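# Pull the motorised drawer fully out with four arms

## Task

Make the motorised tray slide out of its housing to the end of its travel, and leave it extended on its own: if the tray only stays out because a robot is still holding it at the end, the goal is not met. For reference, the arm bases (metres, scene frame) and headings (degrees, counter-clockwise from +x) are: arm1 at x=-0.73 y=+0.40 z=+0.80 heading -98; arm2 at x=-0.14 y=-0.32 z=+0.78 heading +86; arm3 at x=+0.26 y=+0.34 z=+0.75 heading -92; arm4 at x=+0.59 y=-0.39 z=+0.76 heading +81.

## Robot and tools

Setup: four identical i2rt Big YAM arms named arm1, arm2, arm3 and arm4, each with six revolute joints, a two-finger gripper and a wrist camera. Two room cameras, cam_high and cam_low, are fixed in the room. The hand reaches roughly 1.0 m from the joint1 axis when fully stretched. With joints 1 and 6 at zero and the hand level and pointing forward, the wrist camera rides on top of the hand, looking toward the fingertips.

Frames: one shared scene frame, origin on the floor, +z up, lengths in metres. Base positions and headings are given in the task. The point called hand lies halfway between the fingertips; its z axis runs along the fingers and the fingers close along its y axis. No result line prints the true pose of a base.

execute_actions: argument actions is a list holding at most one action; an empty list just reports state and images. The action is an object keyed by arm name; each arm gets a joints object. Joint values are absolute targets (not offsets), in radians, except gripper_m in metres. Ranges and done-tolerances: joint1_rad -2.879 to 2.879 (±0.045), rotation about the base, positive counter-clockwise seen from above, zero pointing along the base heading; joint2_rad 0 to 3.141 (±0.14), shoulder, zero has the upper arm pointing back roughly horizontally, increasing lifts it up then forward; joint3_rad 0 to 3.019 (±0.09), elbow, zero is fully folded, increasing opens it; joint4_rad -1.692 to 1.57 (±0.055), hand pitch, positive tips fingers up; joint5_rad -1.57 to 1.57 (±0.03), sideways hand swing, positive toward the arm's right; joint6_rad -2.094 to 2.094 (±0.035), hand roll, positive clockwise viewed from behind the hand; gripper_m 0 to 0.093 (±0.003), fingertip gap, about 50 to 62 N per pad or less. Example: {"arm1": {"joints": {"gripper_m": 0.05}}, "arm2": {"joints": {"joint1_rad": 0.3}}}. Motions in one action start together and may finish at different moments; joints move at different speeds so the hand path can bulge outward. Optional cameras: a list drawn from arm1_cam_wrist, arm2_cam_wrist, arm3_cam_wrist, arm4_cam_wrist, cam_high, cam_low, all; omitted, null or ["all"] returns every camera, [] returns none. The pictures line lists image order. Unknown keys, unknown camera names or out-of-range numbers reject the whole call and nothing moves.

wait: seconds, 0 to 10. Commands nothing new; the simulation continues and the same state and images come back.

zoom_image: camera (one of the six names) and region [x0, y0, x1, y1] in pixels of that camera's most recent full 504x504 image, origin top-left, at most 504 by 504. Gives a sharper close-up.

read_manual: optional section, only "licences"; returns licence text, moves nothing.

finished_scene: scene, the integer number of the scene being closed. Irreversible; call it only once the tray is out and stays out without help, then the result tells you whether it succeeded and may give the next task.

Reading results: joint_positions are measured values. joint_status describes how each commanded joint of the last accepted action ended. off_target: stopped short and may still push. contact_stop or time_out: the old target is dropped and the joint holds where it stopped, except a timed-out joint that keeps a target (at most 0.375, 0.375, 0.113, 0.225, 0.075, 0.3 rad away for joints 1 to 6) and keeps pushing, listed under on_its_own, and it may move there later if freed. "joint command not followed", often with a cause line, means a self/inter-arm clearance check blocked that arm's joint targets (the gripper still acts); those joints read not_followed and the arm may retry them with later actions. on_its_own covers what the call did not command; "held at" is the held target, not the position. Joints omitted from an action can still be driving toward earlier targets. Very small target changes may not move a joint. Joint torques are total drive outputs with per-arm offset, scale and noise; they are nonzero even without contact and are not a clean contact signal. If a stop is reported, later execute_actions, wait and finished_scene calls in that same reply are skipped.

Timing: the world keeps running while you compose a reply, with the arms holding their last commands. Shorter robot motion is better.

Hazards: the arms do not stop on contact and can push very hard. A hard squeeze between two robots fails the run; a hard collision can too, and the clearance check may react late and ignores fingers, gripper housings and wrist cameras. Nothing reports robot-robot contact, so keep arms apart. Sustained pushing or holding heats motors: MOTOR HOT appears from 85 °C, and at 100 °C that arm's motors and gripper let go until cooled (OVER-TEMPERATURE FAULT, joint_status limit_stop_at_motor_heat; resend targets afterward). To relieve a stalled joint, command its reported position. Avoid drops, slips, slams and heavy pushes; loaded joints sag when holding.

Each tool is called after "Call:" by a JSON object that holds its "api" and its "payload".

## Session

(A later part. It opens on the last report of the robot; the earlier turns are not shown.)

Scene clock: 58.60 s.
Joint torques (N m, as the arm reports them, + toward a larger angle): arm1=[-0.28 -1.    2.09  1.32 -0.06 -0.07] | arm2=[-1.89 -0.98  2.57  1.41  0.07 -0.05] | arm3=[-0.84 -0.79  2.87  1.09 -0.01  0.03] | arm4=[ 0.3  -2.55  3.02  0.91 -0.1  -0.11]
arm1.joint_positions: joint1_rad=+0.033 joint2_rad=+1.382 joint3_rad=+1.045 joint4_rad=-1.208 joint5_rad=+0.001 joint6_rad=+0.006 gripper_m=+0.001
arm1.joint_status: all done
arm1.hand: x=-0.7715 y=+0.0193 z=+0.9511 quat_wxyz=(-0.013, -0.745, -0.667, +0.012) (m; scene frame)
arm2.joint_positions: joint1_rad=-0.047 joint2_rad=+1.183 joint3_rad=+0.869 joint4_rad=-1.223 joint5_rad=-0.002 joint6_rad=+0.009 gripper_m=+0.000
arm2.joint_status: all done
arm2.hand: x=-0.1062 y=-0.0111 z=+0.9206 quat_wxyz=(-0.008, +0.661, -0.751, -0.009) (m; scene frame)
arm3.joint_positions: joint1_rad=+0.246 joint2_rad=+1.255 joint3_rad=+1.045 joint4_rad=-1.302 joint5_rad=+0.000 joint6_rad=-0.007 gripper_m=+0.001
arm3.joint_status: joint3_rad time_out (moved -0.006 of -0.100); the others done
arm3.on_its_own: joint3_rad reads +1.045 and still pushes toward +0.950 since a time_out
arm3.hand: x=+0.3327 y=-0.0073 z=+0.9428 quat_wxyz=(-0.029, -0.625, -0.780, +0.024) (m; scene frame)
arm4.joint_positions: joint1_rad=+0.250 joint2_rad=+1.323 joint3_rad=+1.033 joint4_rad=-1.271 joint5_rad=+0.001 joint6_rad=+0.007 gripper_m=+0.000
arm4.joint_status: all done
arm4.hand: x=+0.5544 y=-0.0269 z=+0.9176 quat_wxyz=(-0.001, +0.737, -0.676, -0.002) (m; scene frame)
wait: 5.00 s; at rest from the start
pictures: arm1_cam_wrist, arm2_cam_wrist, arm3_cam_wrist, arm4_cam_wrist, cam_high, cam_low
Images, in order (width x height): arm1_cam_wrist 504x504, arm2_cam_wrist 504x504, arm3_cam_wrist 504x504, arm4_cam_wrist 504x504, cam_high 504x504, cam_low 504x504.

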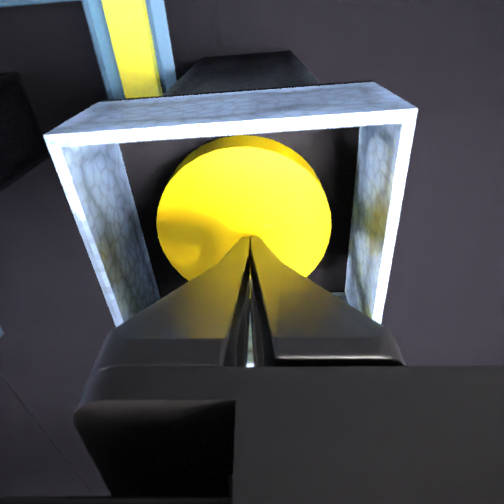

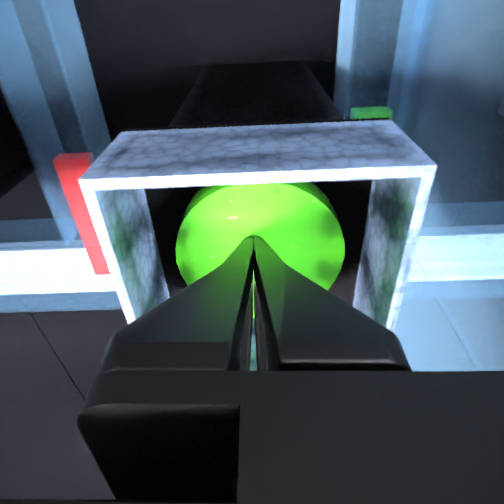

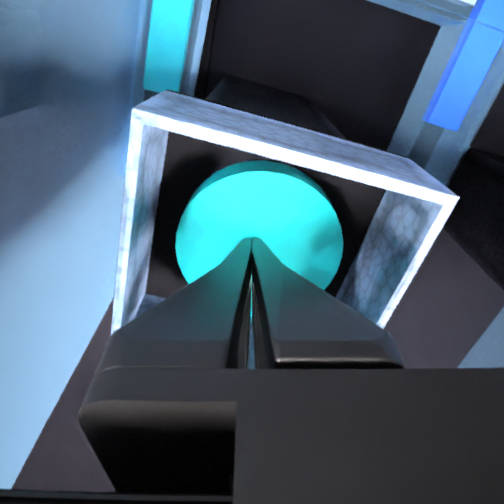

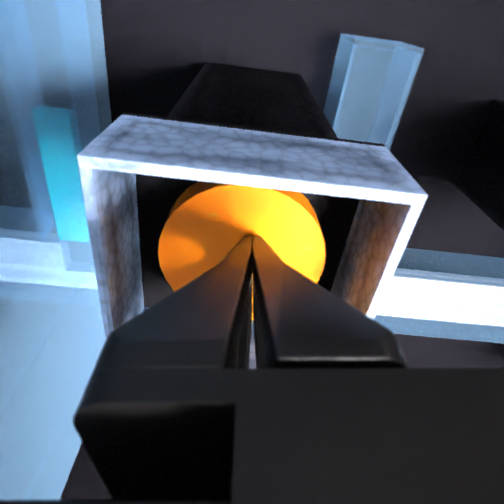

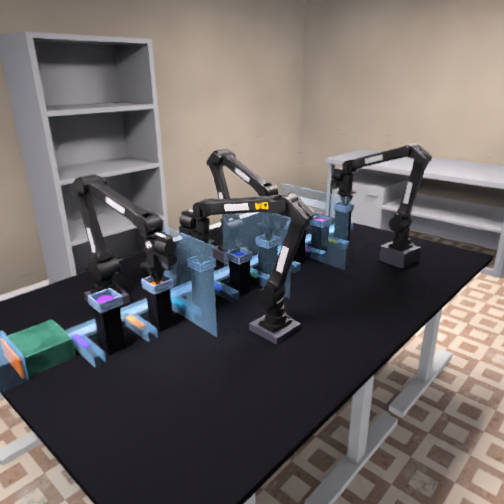

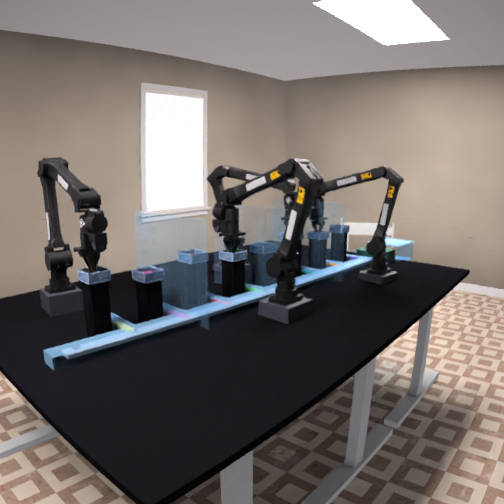

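Call:
{"api": "wait", "payload": {"seconds": 10}}

Call:
{"api": "execute_actions", "payload": {"actions": [{"arm1":{"joints":{"joint2_rad":1.38,"joint3_rad":1.24,"joint4_rad":-1.4}},"arm2":{"joints":{"joint2_rad":1.18,"joint3_rad":1.1,"joint4_rad":-1.45}},"arm3":{"joints":{"joint2_rad":1.25,"joint3_rad":1.23,"joint4_rad":-1.53}},"arm4":{"joints":{"joint2_rad":1.32,"joint3_rad":1.27,"joint4_rad":-1.5}}}], "cameras": []}}

Call:
{"api": "execute_actions", "payload": {"actions": [{"arm1":{"joints":{"joint1_rad":0.54,"joint2_rad":1.44,"joint3_rad":1.28,"joint6_rad":0.4}},"arm2":{"joints":{"joint1_rad":0.583,"joint2_rad":1.26,"joint3_rad":1.153,"joint6_rad":0.51}},"arm3":{"joints":{"joint1_rad":-0.33,"joint2_rad":1.285,"joint3_rad":1.25,"joint6_rad":-0.36}},"arm4":{"joints":{"joint1_rad":-0.285,"joint2_rad":1.395,"joint3_rad":1.333,"joint6_rad":-0.44}}}]}}

Scene clock: 80.83 s.
Joint torques (N m, as the arm reports them, + toward a larger angle): arm1=[ 0.   -1.15  2.1   1.3  -0.05 -0.07] | arm2=[-1.87 -0.95  2.58  1.41  0.07 -0.05] | arm3=[-0.82 -0.82  2.87  1.09  0.    0.03] | arm4=[ 0.29 -2.57  3.04  0.91 -0.09 -0.11]
arm1.joint_positions: joint1_rad=+0.033 joint2_rad=+1.382 joint3_rad=+1.045 joint4_rad=-1.208 joint5_rad=+0.001 joint6_rad=+0.006 gripper_m=+0.001
arm1.joint_status: all done
arm1.hand: x=-0.7715 y=+0.0193 z=+0.9511 quat_wxyz=(-0.013, -0.745, -0.667, +0.012) (m; scene frame)
arm2.joint_positions: joint1_rad=-0.047 joint2_rad=+1.183 joint3_rad=+0.869 joint4_rad=-1.223 joint5_rad=-0.002 joint6_rad=+0.009 gripper_m=+0.000
arm2.joint_status: all done
arm2.hand: x=-0.1062 y=-0.0111 z=+0.9206 quat_wxyz=(-0.008, +0.661, -0.751, -0.009) (m; scene frame)
arm3.joint_positions: joint1_rad=+0.246 joint2_rad=+1.255 joint3_rad=+1.045 joint4_rad=-1.302 joint5_rad=+0.000 joint6_rad=-0.007 gripper_m=+0.001
arm3.joint_status: joint3_rad time_out (moved -0.006 of -0.100); the others done
arm3.on_its_own: joint3_rad reads +1.045 and still pushes toward +0.950 since a time_out
arm3.hand: x=+0.3327 y=-0.0073 z=+0.9428 quat_wxyz=(-0.029, -0.625, -0.780, +0.024) (m; scene frame)
arm4.joint_positions: joint1_rad=+0.250 joint2_rad=+1.323 joint3_rad=+1.033 joint4_rad=-1.271 joint5_rad=+0.001 joint6_rad=+0.007 gripper_m=+0.000
arm4.joint_status: all done
arm4.hand: x=+0.5544 y=-0.0269 z=+0.9176 quat_wxyz=(-0.001, +0.737, -0.676, -0.002) (m; scene frame)
wait: 10.00 s; at rest from the start
pictures: arm1_cam_wrist, arm2_cam_wrist, arm3_cam_wrist, arm4_cam_wrist, cam_high, cam_low
Images, in order (width x height): arm1_cam_wrist 504x504, arm2_cam_wrist 504x504, arm3_cam_wrist 504x504, arm4_cam_wrist 504x504, cam_high 504x504, cam_low 504x504.

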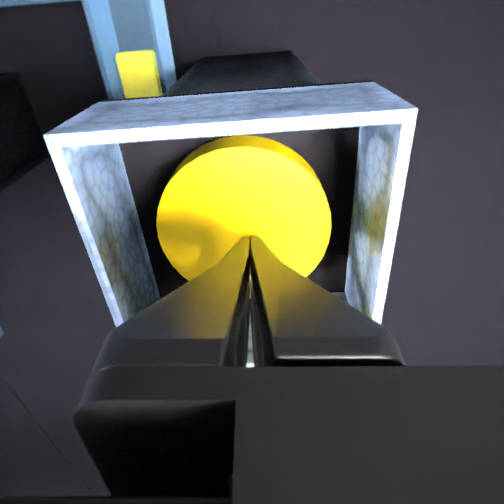

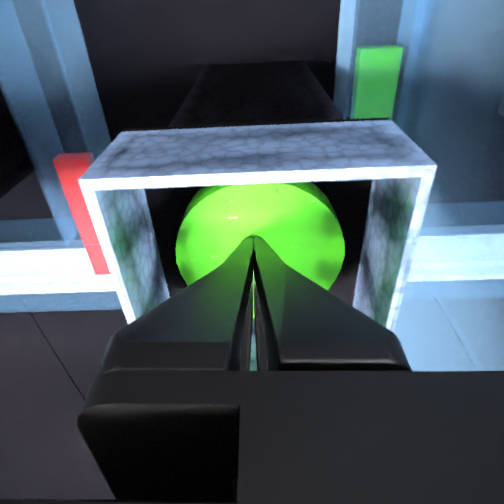

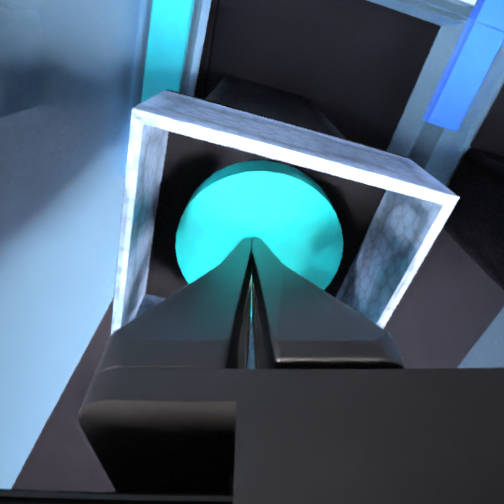

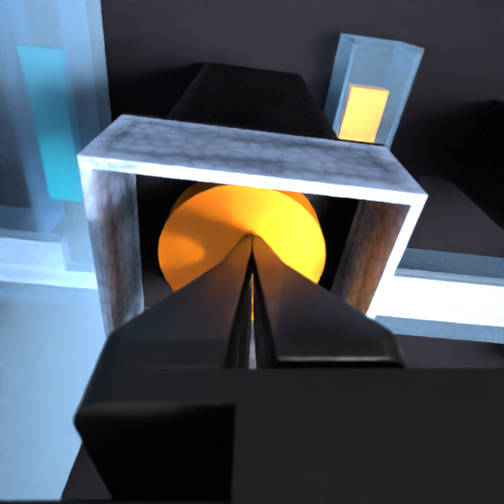

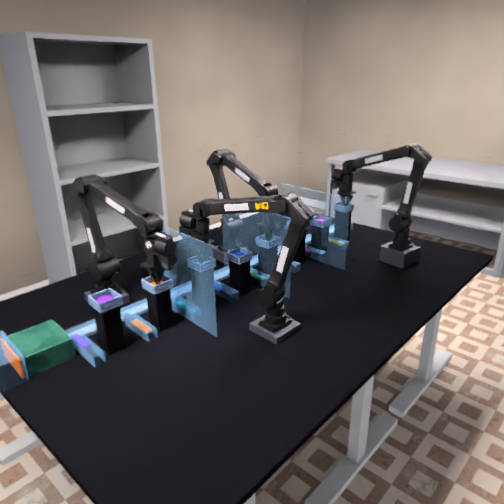

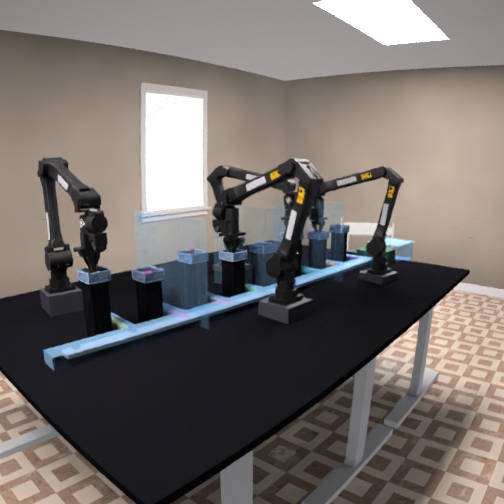

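Scene clock: 81.93 s.
Joint torques (N m, as the arm reports them, + toward a larger angle): arm1=[ 0.04 -8.64 12.59  0.13 -0.06 -0.06] | arm2=[-1.87 -8.27 13.27  0.25  0.07 -0.05] | arm3=[-0.81 -7.95 14.34 -0.18 -0.01  0.03] | arm4=[ 0.28 -9.98 13.74 -0.57 -0.1  -0.11]
arm1.joint_positions: joint1_rad=+0.033 joint2_rad=+1.380 joint3_rad=+1.207 joint4_rad=-1.392 joint5_rad=+0.001 joint6_rad=+0.006 gripper_m=+0.001
arm1.joint_status: all done
arm1.hand: x=-0.7727 y=+0.0099 z=+1.0117 quat_wxyz=(-0.006, -0.745, -0.667, +0.005) (m; scene frame)
arm2.joint_positions: joint1_rad=-0.047 joint2_rad=+1.180 joint3_rad=+1.064 joint4_rad=-1.442 joint5_rad=-0.002 joint6_rad=+0.009 gripper_m=+0.000
arm2.joint_status: all done
arm2.hand: x=-0.1049 y=-0.0007 z=+0.9941 quat_wxyz=(+0.000, +0.661, -0.751, -0.003) (m; scene frame)
arm3.joint_positions: joint1_rad=+0.246 joint2_rad=+1.251 joint3_rad=+1.193 joint4_rad=-1.520 joint5_rad=+0.000 joint6_rad=-0.007 gripper_m=+0.001
arm3.joint_status: all done
arm3.hand: x=+0.3304 y=+0.0033 z=+0.9997 quat_wxyz=(-0.004, -0.625, -0.780, +0.003) (m; scene frame)
arm4.joint_positions: joint1_rad=+0.250 joint2_rad=+1.321 joint3_rad=+1.230 joint4_rad=-1.492 joint5_rad=+0.001 joint6_rad=+0.007 gripper_m=+0.000
arm4.joint_status: all done
arm4.hand: x=+0.5537 y=-0.0185 z=+0.9921 quat_wxyz=(+0.006, +0.737, -0.676, +0.006) (m; scene frame)
pictures: none
No camera images: the call's "cameras" was empty. Leave "cameras" out to get every camera's image.

Scene clock: 83.47 s.
Joint torques (N m, as the arm reports them, + toward a larger angle): arm1=[-0.17 -8.85 13.07  0.23  0.03  0.08] | arm2=[-0.43 -7.94 14.08  0.32  0.07  0.18] | arm3=[-0.33 -7.49 15.3  -0.18 -0.05 -0.13] | arm4=[  1.27 -11.4   14.47  -0.48  -0.1   -0.12]
arm1.joint_positions: joint1_rad=+0.542 joint2_rad=+1.433 joint3_rad=+1.240 joint4_rad=-1.394 joint5_rad=+0.001 joint6_rad=+0.392 gripper_m=+0.001
arm1.joint_status: all done
arm1.hand: x=-0.5708 y=+0.0270 z=+1.0043 quat_wxyz=(+0.003, -0.703, -0.712, -0.001) (m; scene frame)
arm2.joint_positions: joint1_rad=+0.578 joint2_rad=+1.244 joint3_rad=+1.106 joint4_rad=-1.445 joint5_rad=-0.001 joint6_rad=+0.499 gripper_m=+0.000
arm2.joint_status: all done
arm2.hand: x=-0.3080 y=-0.0241 z=+0.9911 quat_wxyz=(+0.006, +0.710, -0.704, +0.008) (m; scene frame)
arm3.joint_positions: joint1_rad=-0.329 joint2_rad=+1.274 joint3_rad=+1.201 joint4_rad=-1.521 joint5_rad=+0.000 joint6_rad=-0.351 gripper_m=+0.001
arm3.joint_status: all done
arm3.hand: x=+0.1326 y=+0.0138 z=+0.9943 quat_wxyz=(-0.002, -0.711, -0.703, -0.006) (m; scene frame)
arm4.joint_positions: joint1_rad=-0.292 joint2_rad=+1.402 joint3_rad=+1.284 joint4_rad=-1.495 joint5_rad=+0.000 joint6_rad=-0.432 gripper_m=+0.000
arm4.joint_status: all done
arm4.hand: x=+0.7592 y=-0.0338 z=+0.9828 quat_wxyz=(+0.022, +0.700, -0.713, +0.009) (m; scene frame)
pictures: arm1_cam_wrist, arm2_cam_wrist, arm3_cam_wrist, arm4_cam_wrist, cam_high, cam_low
Images, in order (width x height): arm1_cam_wrist 504x504, arm2_cam_wrist 504x504, arm3_cam_wrist 504x504, arm4_cam_wrist 504x504, cam_high 504x504, cam_low 504x504.

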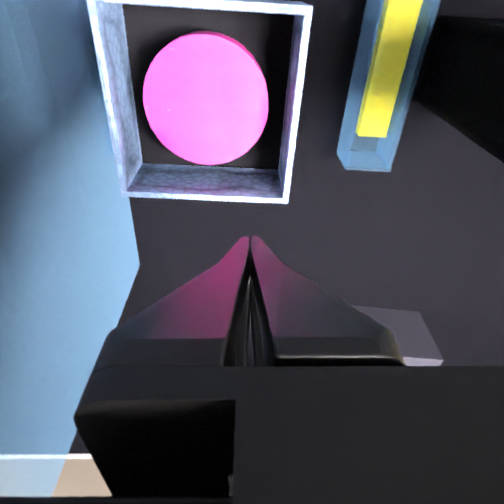

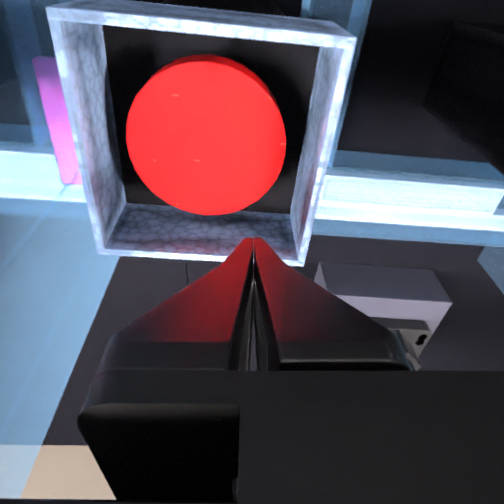

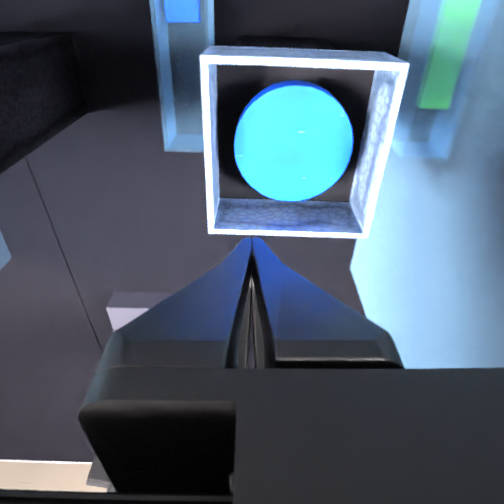

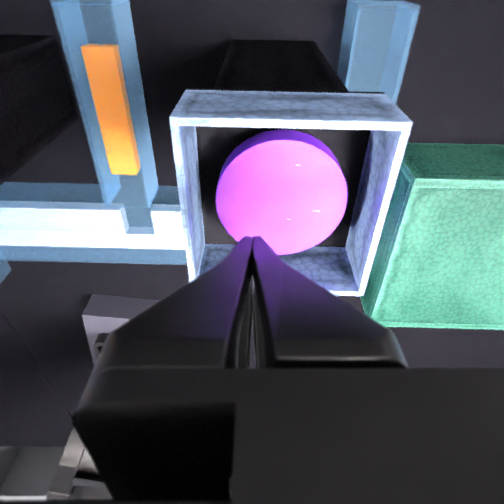

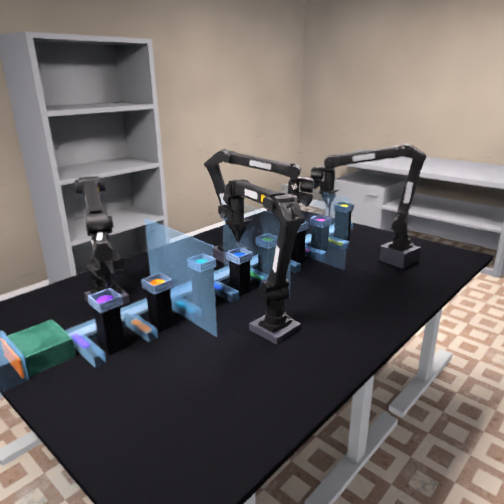

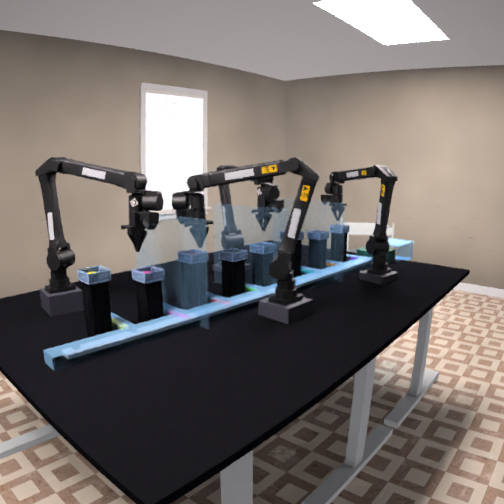

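Call:
{"api": "execute_actions", "payload": {"actions": [{"arm1":{"joints":{"joint1_rad":0.557,"joint2_rad":1.513,"joint3_rad":1.37}},"arm2":{"joints":{"joint2_rad":1.327,"joint3_rad":1.27,"joint4_rad":-1.47}},"arm3":{"joints":{"joint1_rad":-0.383,"joint2_rad":1.3,"joint3_rad":1.27}},"arm4":{"joints":{"joint1_rad":-0.334,"joint2_rad":1.36}}}], "cameras": []}}

Call:
{"api": "execute_actions", "payload": {"actions": [{"arm1":{"joints":{"joint2_rad":1.59,"joint3_rad":1.16,"joint4_rad":-1.17}},"arm2":{"joints":{"joint2_rad":1.38,"joint3_rad":1.06,"joint4_rad":-1.27}},"arm3":{"joints":{"joint2_rad":1.35,"joint3_rad":0.99,"joint4_rad":-1.23}},"arm4":{"joints":{"joint2_rad":1.42,"joint3_rad":1.05,"joint4_rad":-1.22}}}]}}

Call:
{"api": "wait", "payload": {"seconds": 4}}

Scene clock: 95.87 s.
Joint torques (N m, as the arm reports them, + toward a larger angle): arm1=[ 0.67 -9.3  13.2   0.35  0.03  0.06] | arm2=[-0.41 -9.04 14.22  0.42  0.07  0.15] | arm3=[-0.57 -7.02 15.34 -0.15 -0.05 -0.12] | arm4=[  0.7  -10.69  14.58  -0.41  -0.1   -0.11]
arm1.joint_positions: joint1_rad=+0.547 joint2_rad=+1.501 joint3_rad=+1.329 joint4_rad=-1.397 joint5_rad=+0.001 joint6_rad=+0.393 gripper_m=+0.001
arm1.joint_status: all done
arm1.hand: x=-0.5564 y=-0.0018 z=+1.0105 quat_wxyz=(-0.005, -0.701, -0.713, +0.003) (m; scene frame)
arm2.joint_positions: joint1_rad=+0.578 joint2_rad=+1.308 joint3_rad=+1.223 joint4_rad=-1.465 joint5_rad=-0.001 joint6_rad=+0.500 gripper_m=+0.000
arm2.joint_status: all done
arm2.hand: x=-0.3249 y=+0.0066 z=+1.0138 quat_wxyz=(+0.001, +0.710, -0.704, -0.008) (m; scene frame)
arm3.joint_positions: joint1_rad=-0.380 joint2_rad=+1.283 joint3_rad=+1.221 joint4_rad=-1.521 joint5_rad=+0.000 joint6_rad=-0.352 gripper_m=+0.001
arm3.joint_status: all done
arm3.hand: x=+0.1137 y=+0.0148 z=+0.9988 quat_wxyz=(-0.004, -0.728, -0.685, -0.001) (m; scene frame)
arm4.joint_positions: joint1_rad=-0.334 joint2_rad=+1.363 joint3_rad=+1.284 joint4_rad=-1.495 joint5_rad=+0.000 joint6_rad=-0.432 gripper_m=+0.000
arm4.joint_status: all done
arm4.hand: x=+0.7719 y=-0.0447 z=+0.9971 quat_wxyz=(+0.004, +0.686, -0.728, +0.002) (m; scene frame)
pictures: none
No camera images: the call's "cameras" was empty. Leave "cameras" out to get every camera's image.

Scene clock: 96.90 s.
Joint torques (N m, as the arm reports them, + toward a larger angle): arm1=[ 0.62 -8.98  8.2   1.06  0.03  0.06] | arm2=[-0.42 -8.04  7.38  1.55  0.06  0.15] | arm3=[-0.56 -6.36  8.24  1.01 -0.05 -0.12] | arm4=[ 0.76 -5.99  5.09  0.52 -0.09 -0.11]
arm1.joint_positions: joint1_rad=+0.547 joint2_rad=+1.570 joint3_rad=+1.169 joint4_rad=-1.186 joint5_rad=+0.001 joint6_rad=+0.393 gripper_m=+0.001
arm1.joint_status: all done
arm1.hand: x=-0.5572 y=-0.0001 z=+0.9232 quat_wxyz=(+0.003, -0.701, -0.713, +0.000) (m; scene frame)
arm2.joint_positions: joint1_rad=+0.578 joint2_rad=+1.346 joint3_rad=+1.092 joint4_rad=-1.287 joint5_rad=+0.000 joint6_rad=+0.500 gripper_m=+0.000
arm2.joint_status: all done
arm2.hand: x=-0.3279 y=+0.0114 z=+0.9515 quat_wxyz=(+0.000, +0.710, -0.704, -0.013) (m; scene frame)
arm3.joint_positions: joint1_rad=-0.380 joint2_rad=+1.319 joint3_rad=+1.019 joint4_rad=-1.252 joint5_rad=+0.000 joint6_rad=-0.352 gripper_m=+0.001
arm3.joint_status: all done
arm3.hand: x=+0.1120 y=+0.0089 z=+0.9108 quat_wxyz=(-0.011, -0.728, -0.685, +0.013) (m; scene frame)
arm4.joint_positions: joint1_rad=-0.334 joint2_rad=+1.366 joint3_rad=+1.103 joint4_rad=-1.231 joint5_rad=+0.000 joint6_rad=-0.433 gripper_m=+0.000
arm4.joint_status: all done
arm4.hand: x=+0.7761 y=-0.0371 z=+0.9288 quat_wxyz=(-0.035, +0.685, -0.727, -0.011) (m; scene frame)
pictures: arm1_cam_wrist, arm2_cam_wrist, arm3_cam_wrist, arm4_cam_wrist, cam_high, cam_low
Images, in order (width x height): arm1_cam_wrist 504x504, arm2_cam_wrist 504x504, arm3_cam_wrist 504x504, arm4_cam_wrist 504x504, cam_high 504x504, cam_low 504x504.

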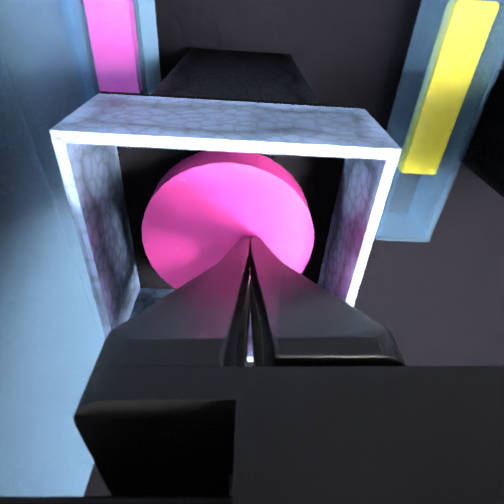

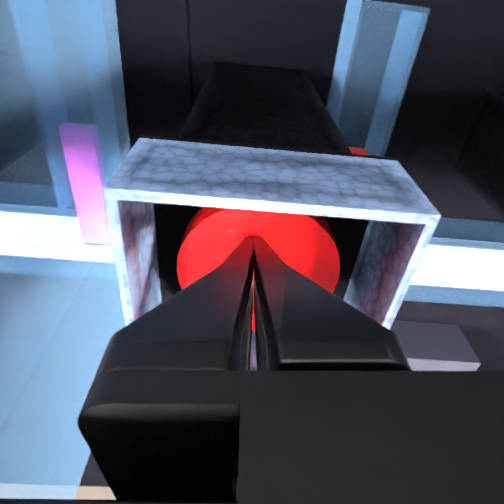

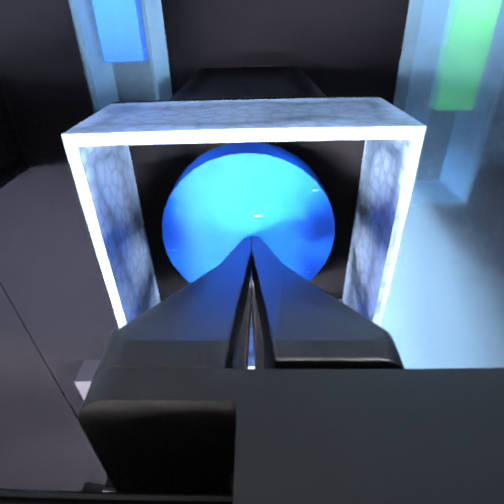

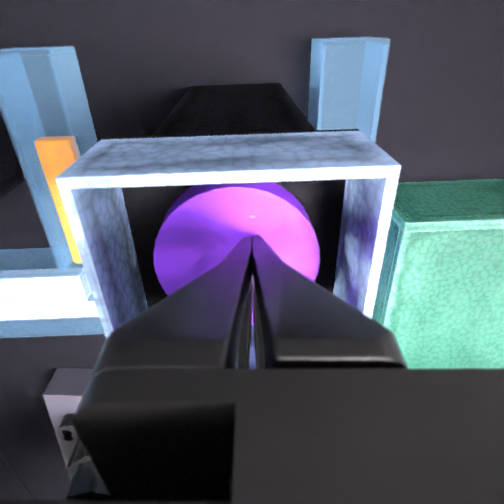

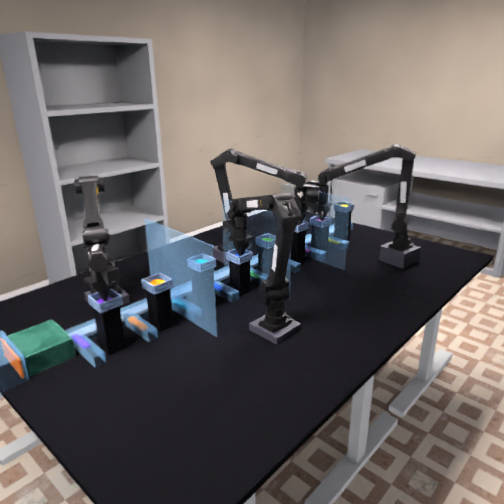

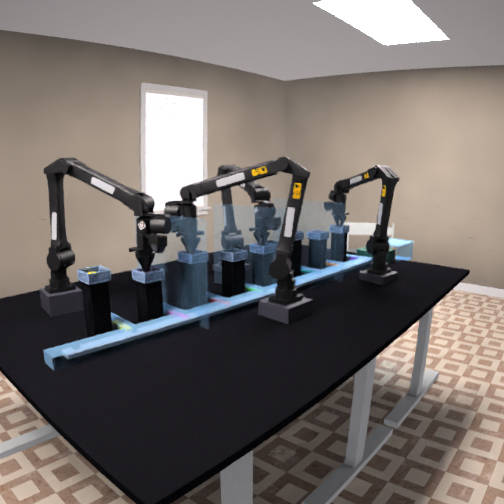

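Scene clock: 100.90 s.
Joint torques (N m, as the arm reports them, + toward a larger angle): arm1=[ 0.7  -9.37  8.25  1.1   0.02  0.06] | arm2=[-0.37 -8.05  7.38  1.55  0.06  0.15] | arm3=[-0.53 -6.31  8.24  1.02 -0.05 -0.12] | arm4=[ 0.75 -5.98  5.07  0.52 -0.09 -0.11]
arm1.joint_positions: joint1_rad=+0.547 joint2_rad=+1.570 joint3_rad=+1.169 joint4_rad=-1.186 joint5_rad=+0.001 joint6_rad=+0.393 gripper_m=+0.001
arm1.joint_status: all done
arm1.hand: x=-0.5572 y=-0.0001 z=+0.9232 quat_wxyz=(+0.003, -0.701, -0.713, +0.000) (m; scene frame)
arm2.joint_positions: joint1_rad=+0.578 joint2_rad=+1.346 joint3_rad=+1.092 joint4_rad=-1.287 joint5_rad=+0.000 joint6_rad=+0.500 gripper_m=+0.000
arm2.joint_status: all done
arm2.hand: x=-0.3279 y=+0.0114 z=+0.9515 quat_wxyz=(+0.000, +0.710, -0.704, -0.013) (m; scene frame)
arm3.joint_positions: joint1_rad=-0.380 joint2_rad=+1.319 joint3_rad=+1.019 joint4_rad=-1.252 joint5_rad=+0.000 joint6_rad=-0.352 gripper_m=+0.001
arm3.joint_status: all done
arm3.hand: x=+0.1120 y=+0.0089 z=+0.9108 quat_wxyz=(-0.011, -0.728, -0.685, +0.013) (m; scene frame)
arm4.joint_positions: joint1_rad=-0.334 joint2_rad=+1.366 joint3_rad=+1.103 joint4_rad=-1.231 joint5_rad=+0.000 joint6_rad=-0.433 gripper_m=+0.000
arm4.joint_status: all done
arm4.hand: x=+0.7761 y=-0.0371 z=+0.9288 quat_wxyz=(-0.035, +0.685, -0.727, -0.011) (m; scene frame)
wait: 4.00 s; at rest by 0.27 s
pictures: arm1_cam_wrist, arm2_cam_wrist, arm3_cam_wrist, arm4_cam_wrist, cam_high, cam_low
Images, in order (width x height): arm1_cam_wrist 504x504, arm2_cam_wrist 504x504, arm3_cam_wrist 504x504, arm4_cam_wrist 504x504, cam_high 504x504, cam_low 504x504.

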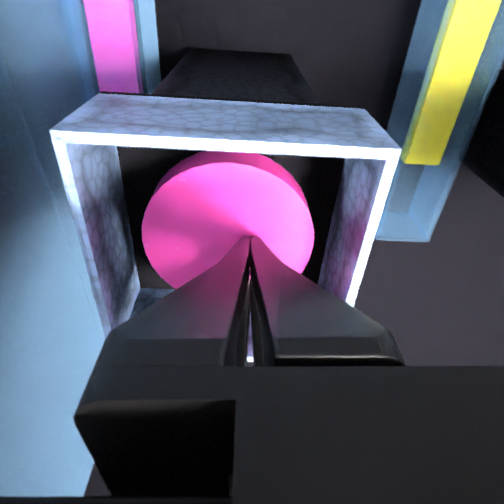

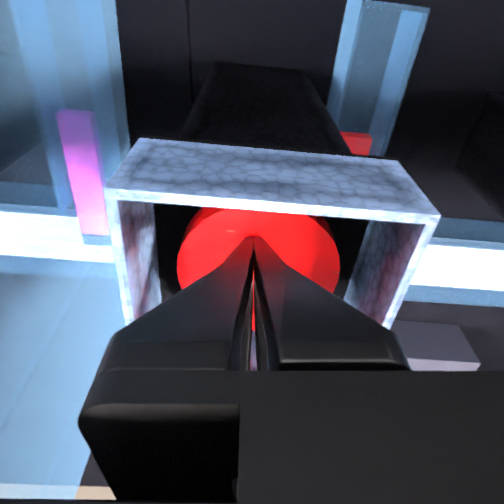

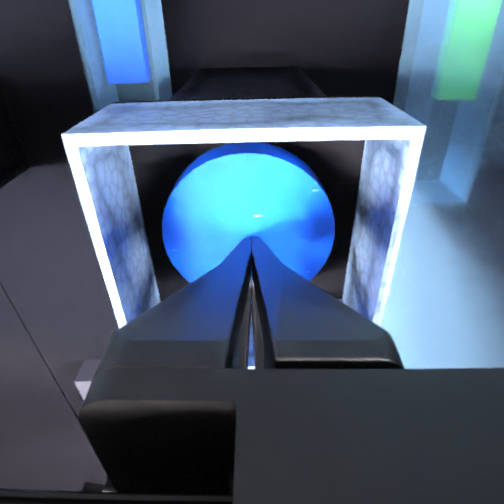

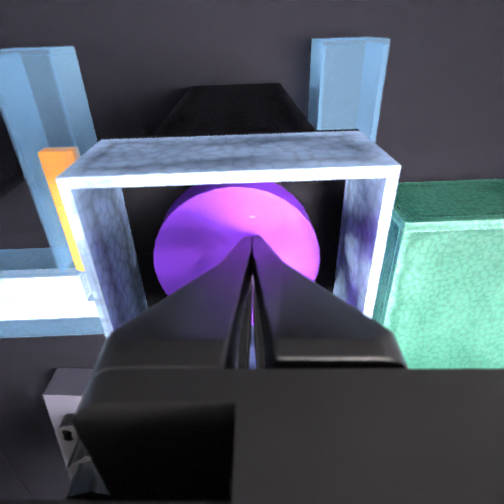

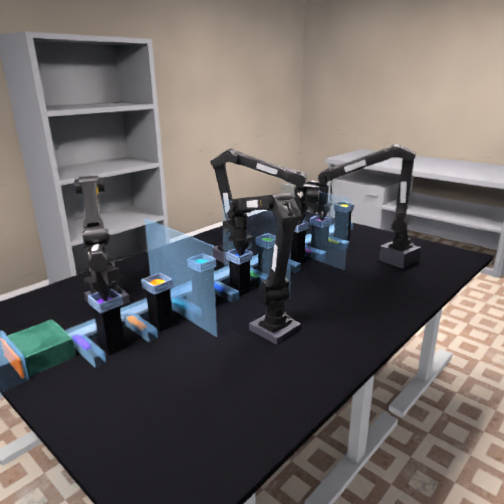

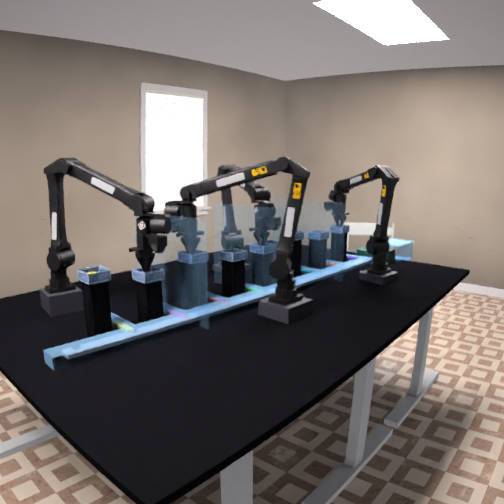

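Call:
{"api": "wait", "payload": {"seconds": 4}}

Scene clock: 114.23 s.
Joint torques (N m, as the arm reports them, + toward a larger angle): arm1=[ 0.52 -9.56  8.22  1.08  0.03  0.06] | arm2=[-0.41 -8.04  7.37  1.55  0.06  0.14] | arm3=[-0.53 -6.35  8.23  1.03 -0.05 -0.12] | arm4=[ 0.74 -5.95  5.07  0.53 -0.09 -0.1 ]
arm1.joint_positions: joint1_rad=+0.547 joint2_rad=+1.570 joint3_rad=+1.169 joint4_rad=-1.186 joint5_rad=+0.001 joint6_rad=+0.393 gripper_m=+0.001
arm1.joint_status: all done
arm1.hand: x=-0.5572 y=-0.0001 z=+0.9232 quat_wxyz=(+0.003, -0.701, -0.713, +0.000) (m; scene frame)
arm2.joint_positions: joint1_rad=+0.578 joint2_rad=+1.346 joint3_rad=+1.092 joint4_rad=-1.287 joint5_rad=+0.000 joint6_rad=+0.500 gripper_m=+0.000
arm2.joint_status: all done
arm2.hand: x=-0.3279 y=+0.0114 z=+0.9515 quat_wxyz=(+0.000, +0.710, -0.704, -0.013) (m; scene frame)
arm3.joint_positions: joint1_rad=-0.380 joint2_rad=+1.319 joint3_rad=+1.019 joint4_rad=-1.252 joint5_rad=+0.000 joint6_rad=-0.352 gripper_m=+0.001
arm3.joint_status: all done
arm3.hand: x=+0.1120 y=+0.0089 z=+0.9108 quat_wxyz=(-0.011, -0.728, -0.685, +0.013) (m; scene frame)
arm4.joint_positions: joint1_rad=-0.334 joint2_rad=+1.366 joint3_rad=+1.103 joint4_rad=-1.231 joint5_rad=+0.000 joint6_rad=-0.433 gripper_m=+0.000
arm4.joint_status: all done
arm4.hand: x=+0.7761 y=-0.0371 z=+0.9288 quat_wxyz=(-0.035, +0.685, -0.727, -0.011) (m; scene frame)
wait: 4.00 s; at rest from the start
pictures: arm1_cam_wrist, arm2_cam_wrist, arm3_cam_wrist, arm4_cam_wrist, cam_high, cam_low
Images, in order (width x height): arm1_cam_wrist 504x504, arm2_cam_wrist 504x504, arm3_cam_wrist 504x504, arm4_cam_wrist 504x504, cam_high 504x504, cam_low 504x504.

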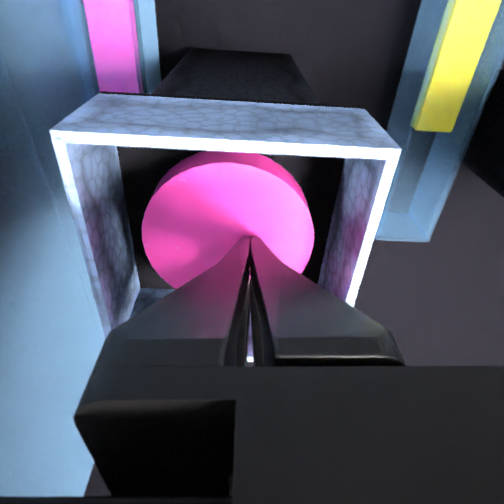

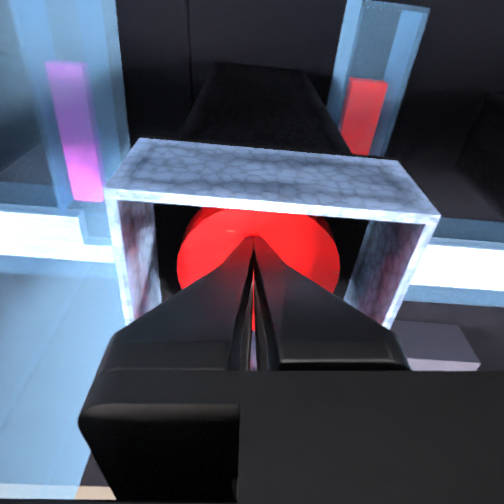

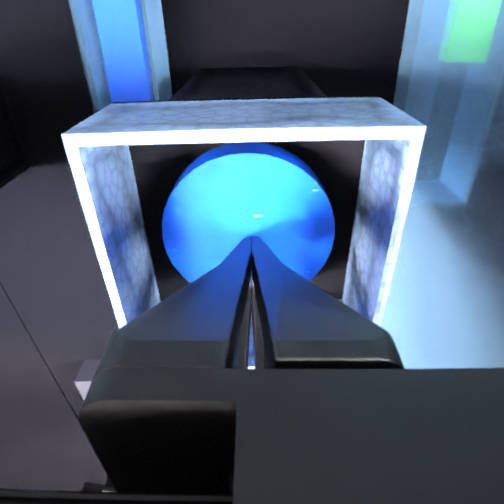

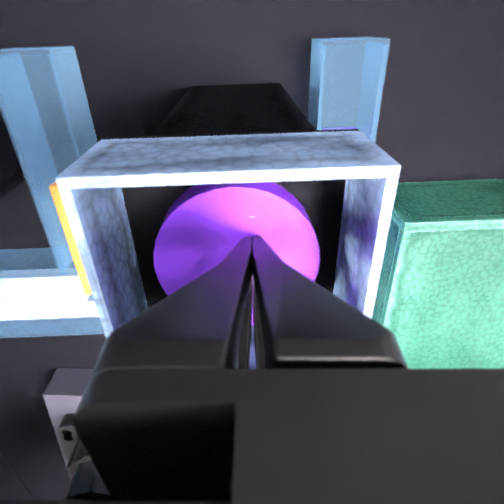

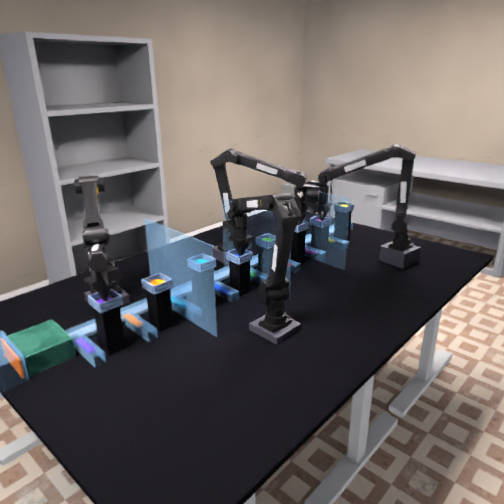

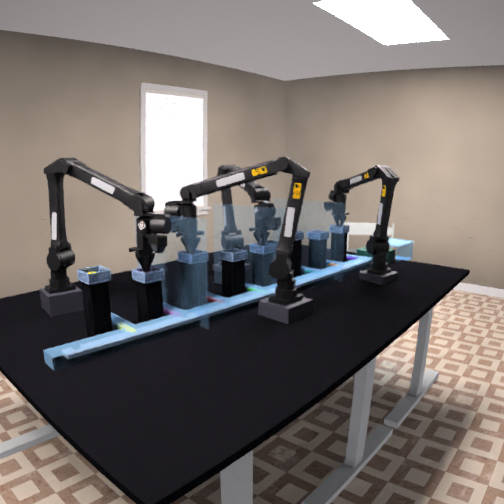

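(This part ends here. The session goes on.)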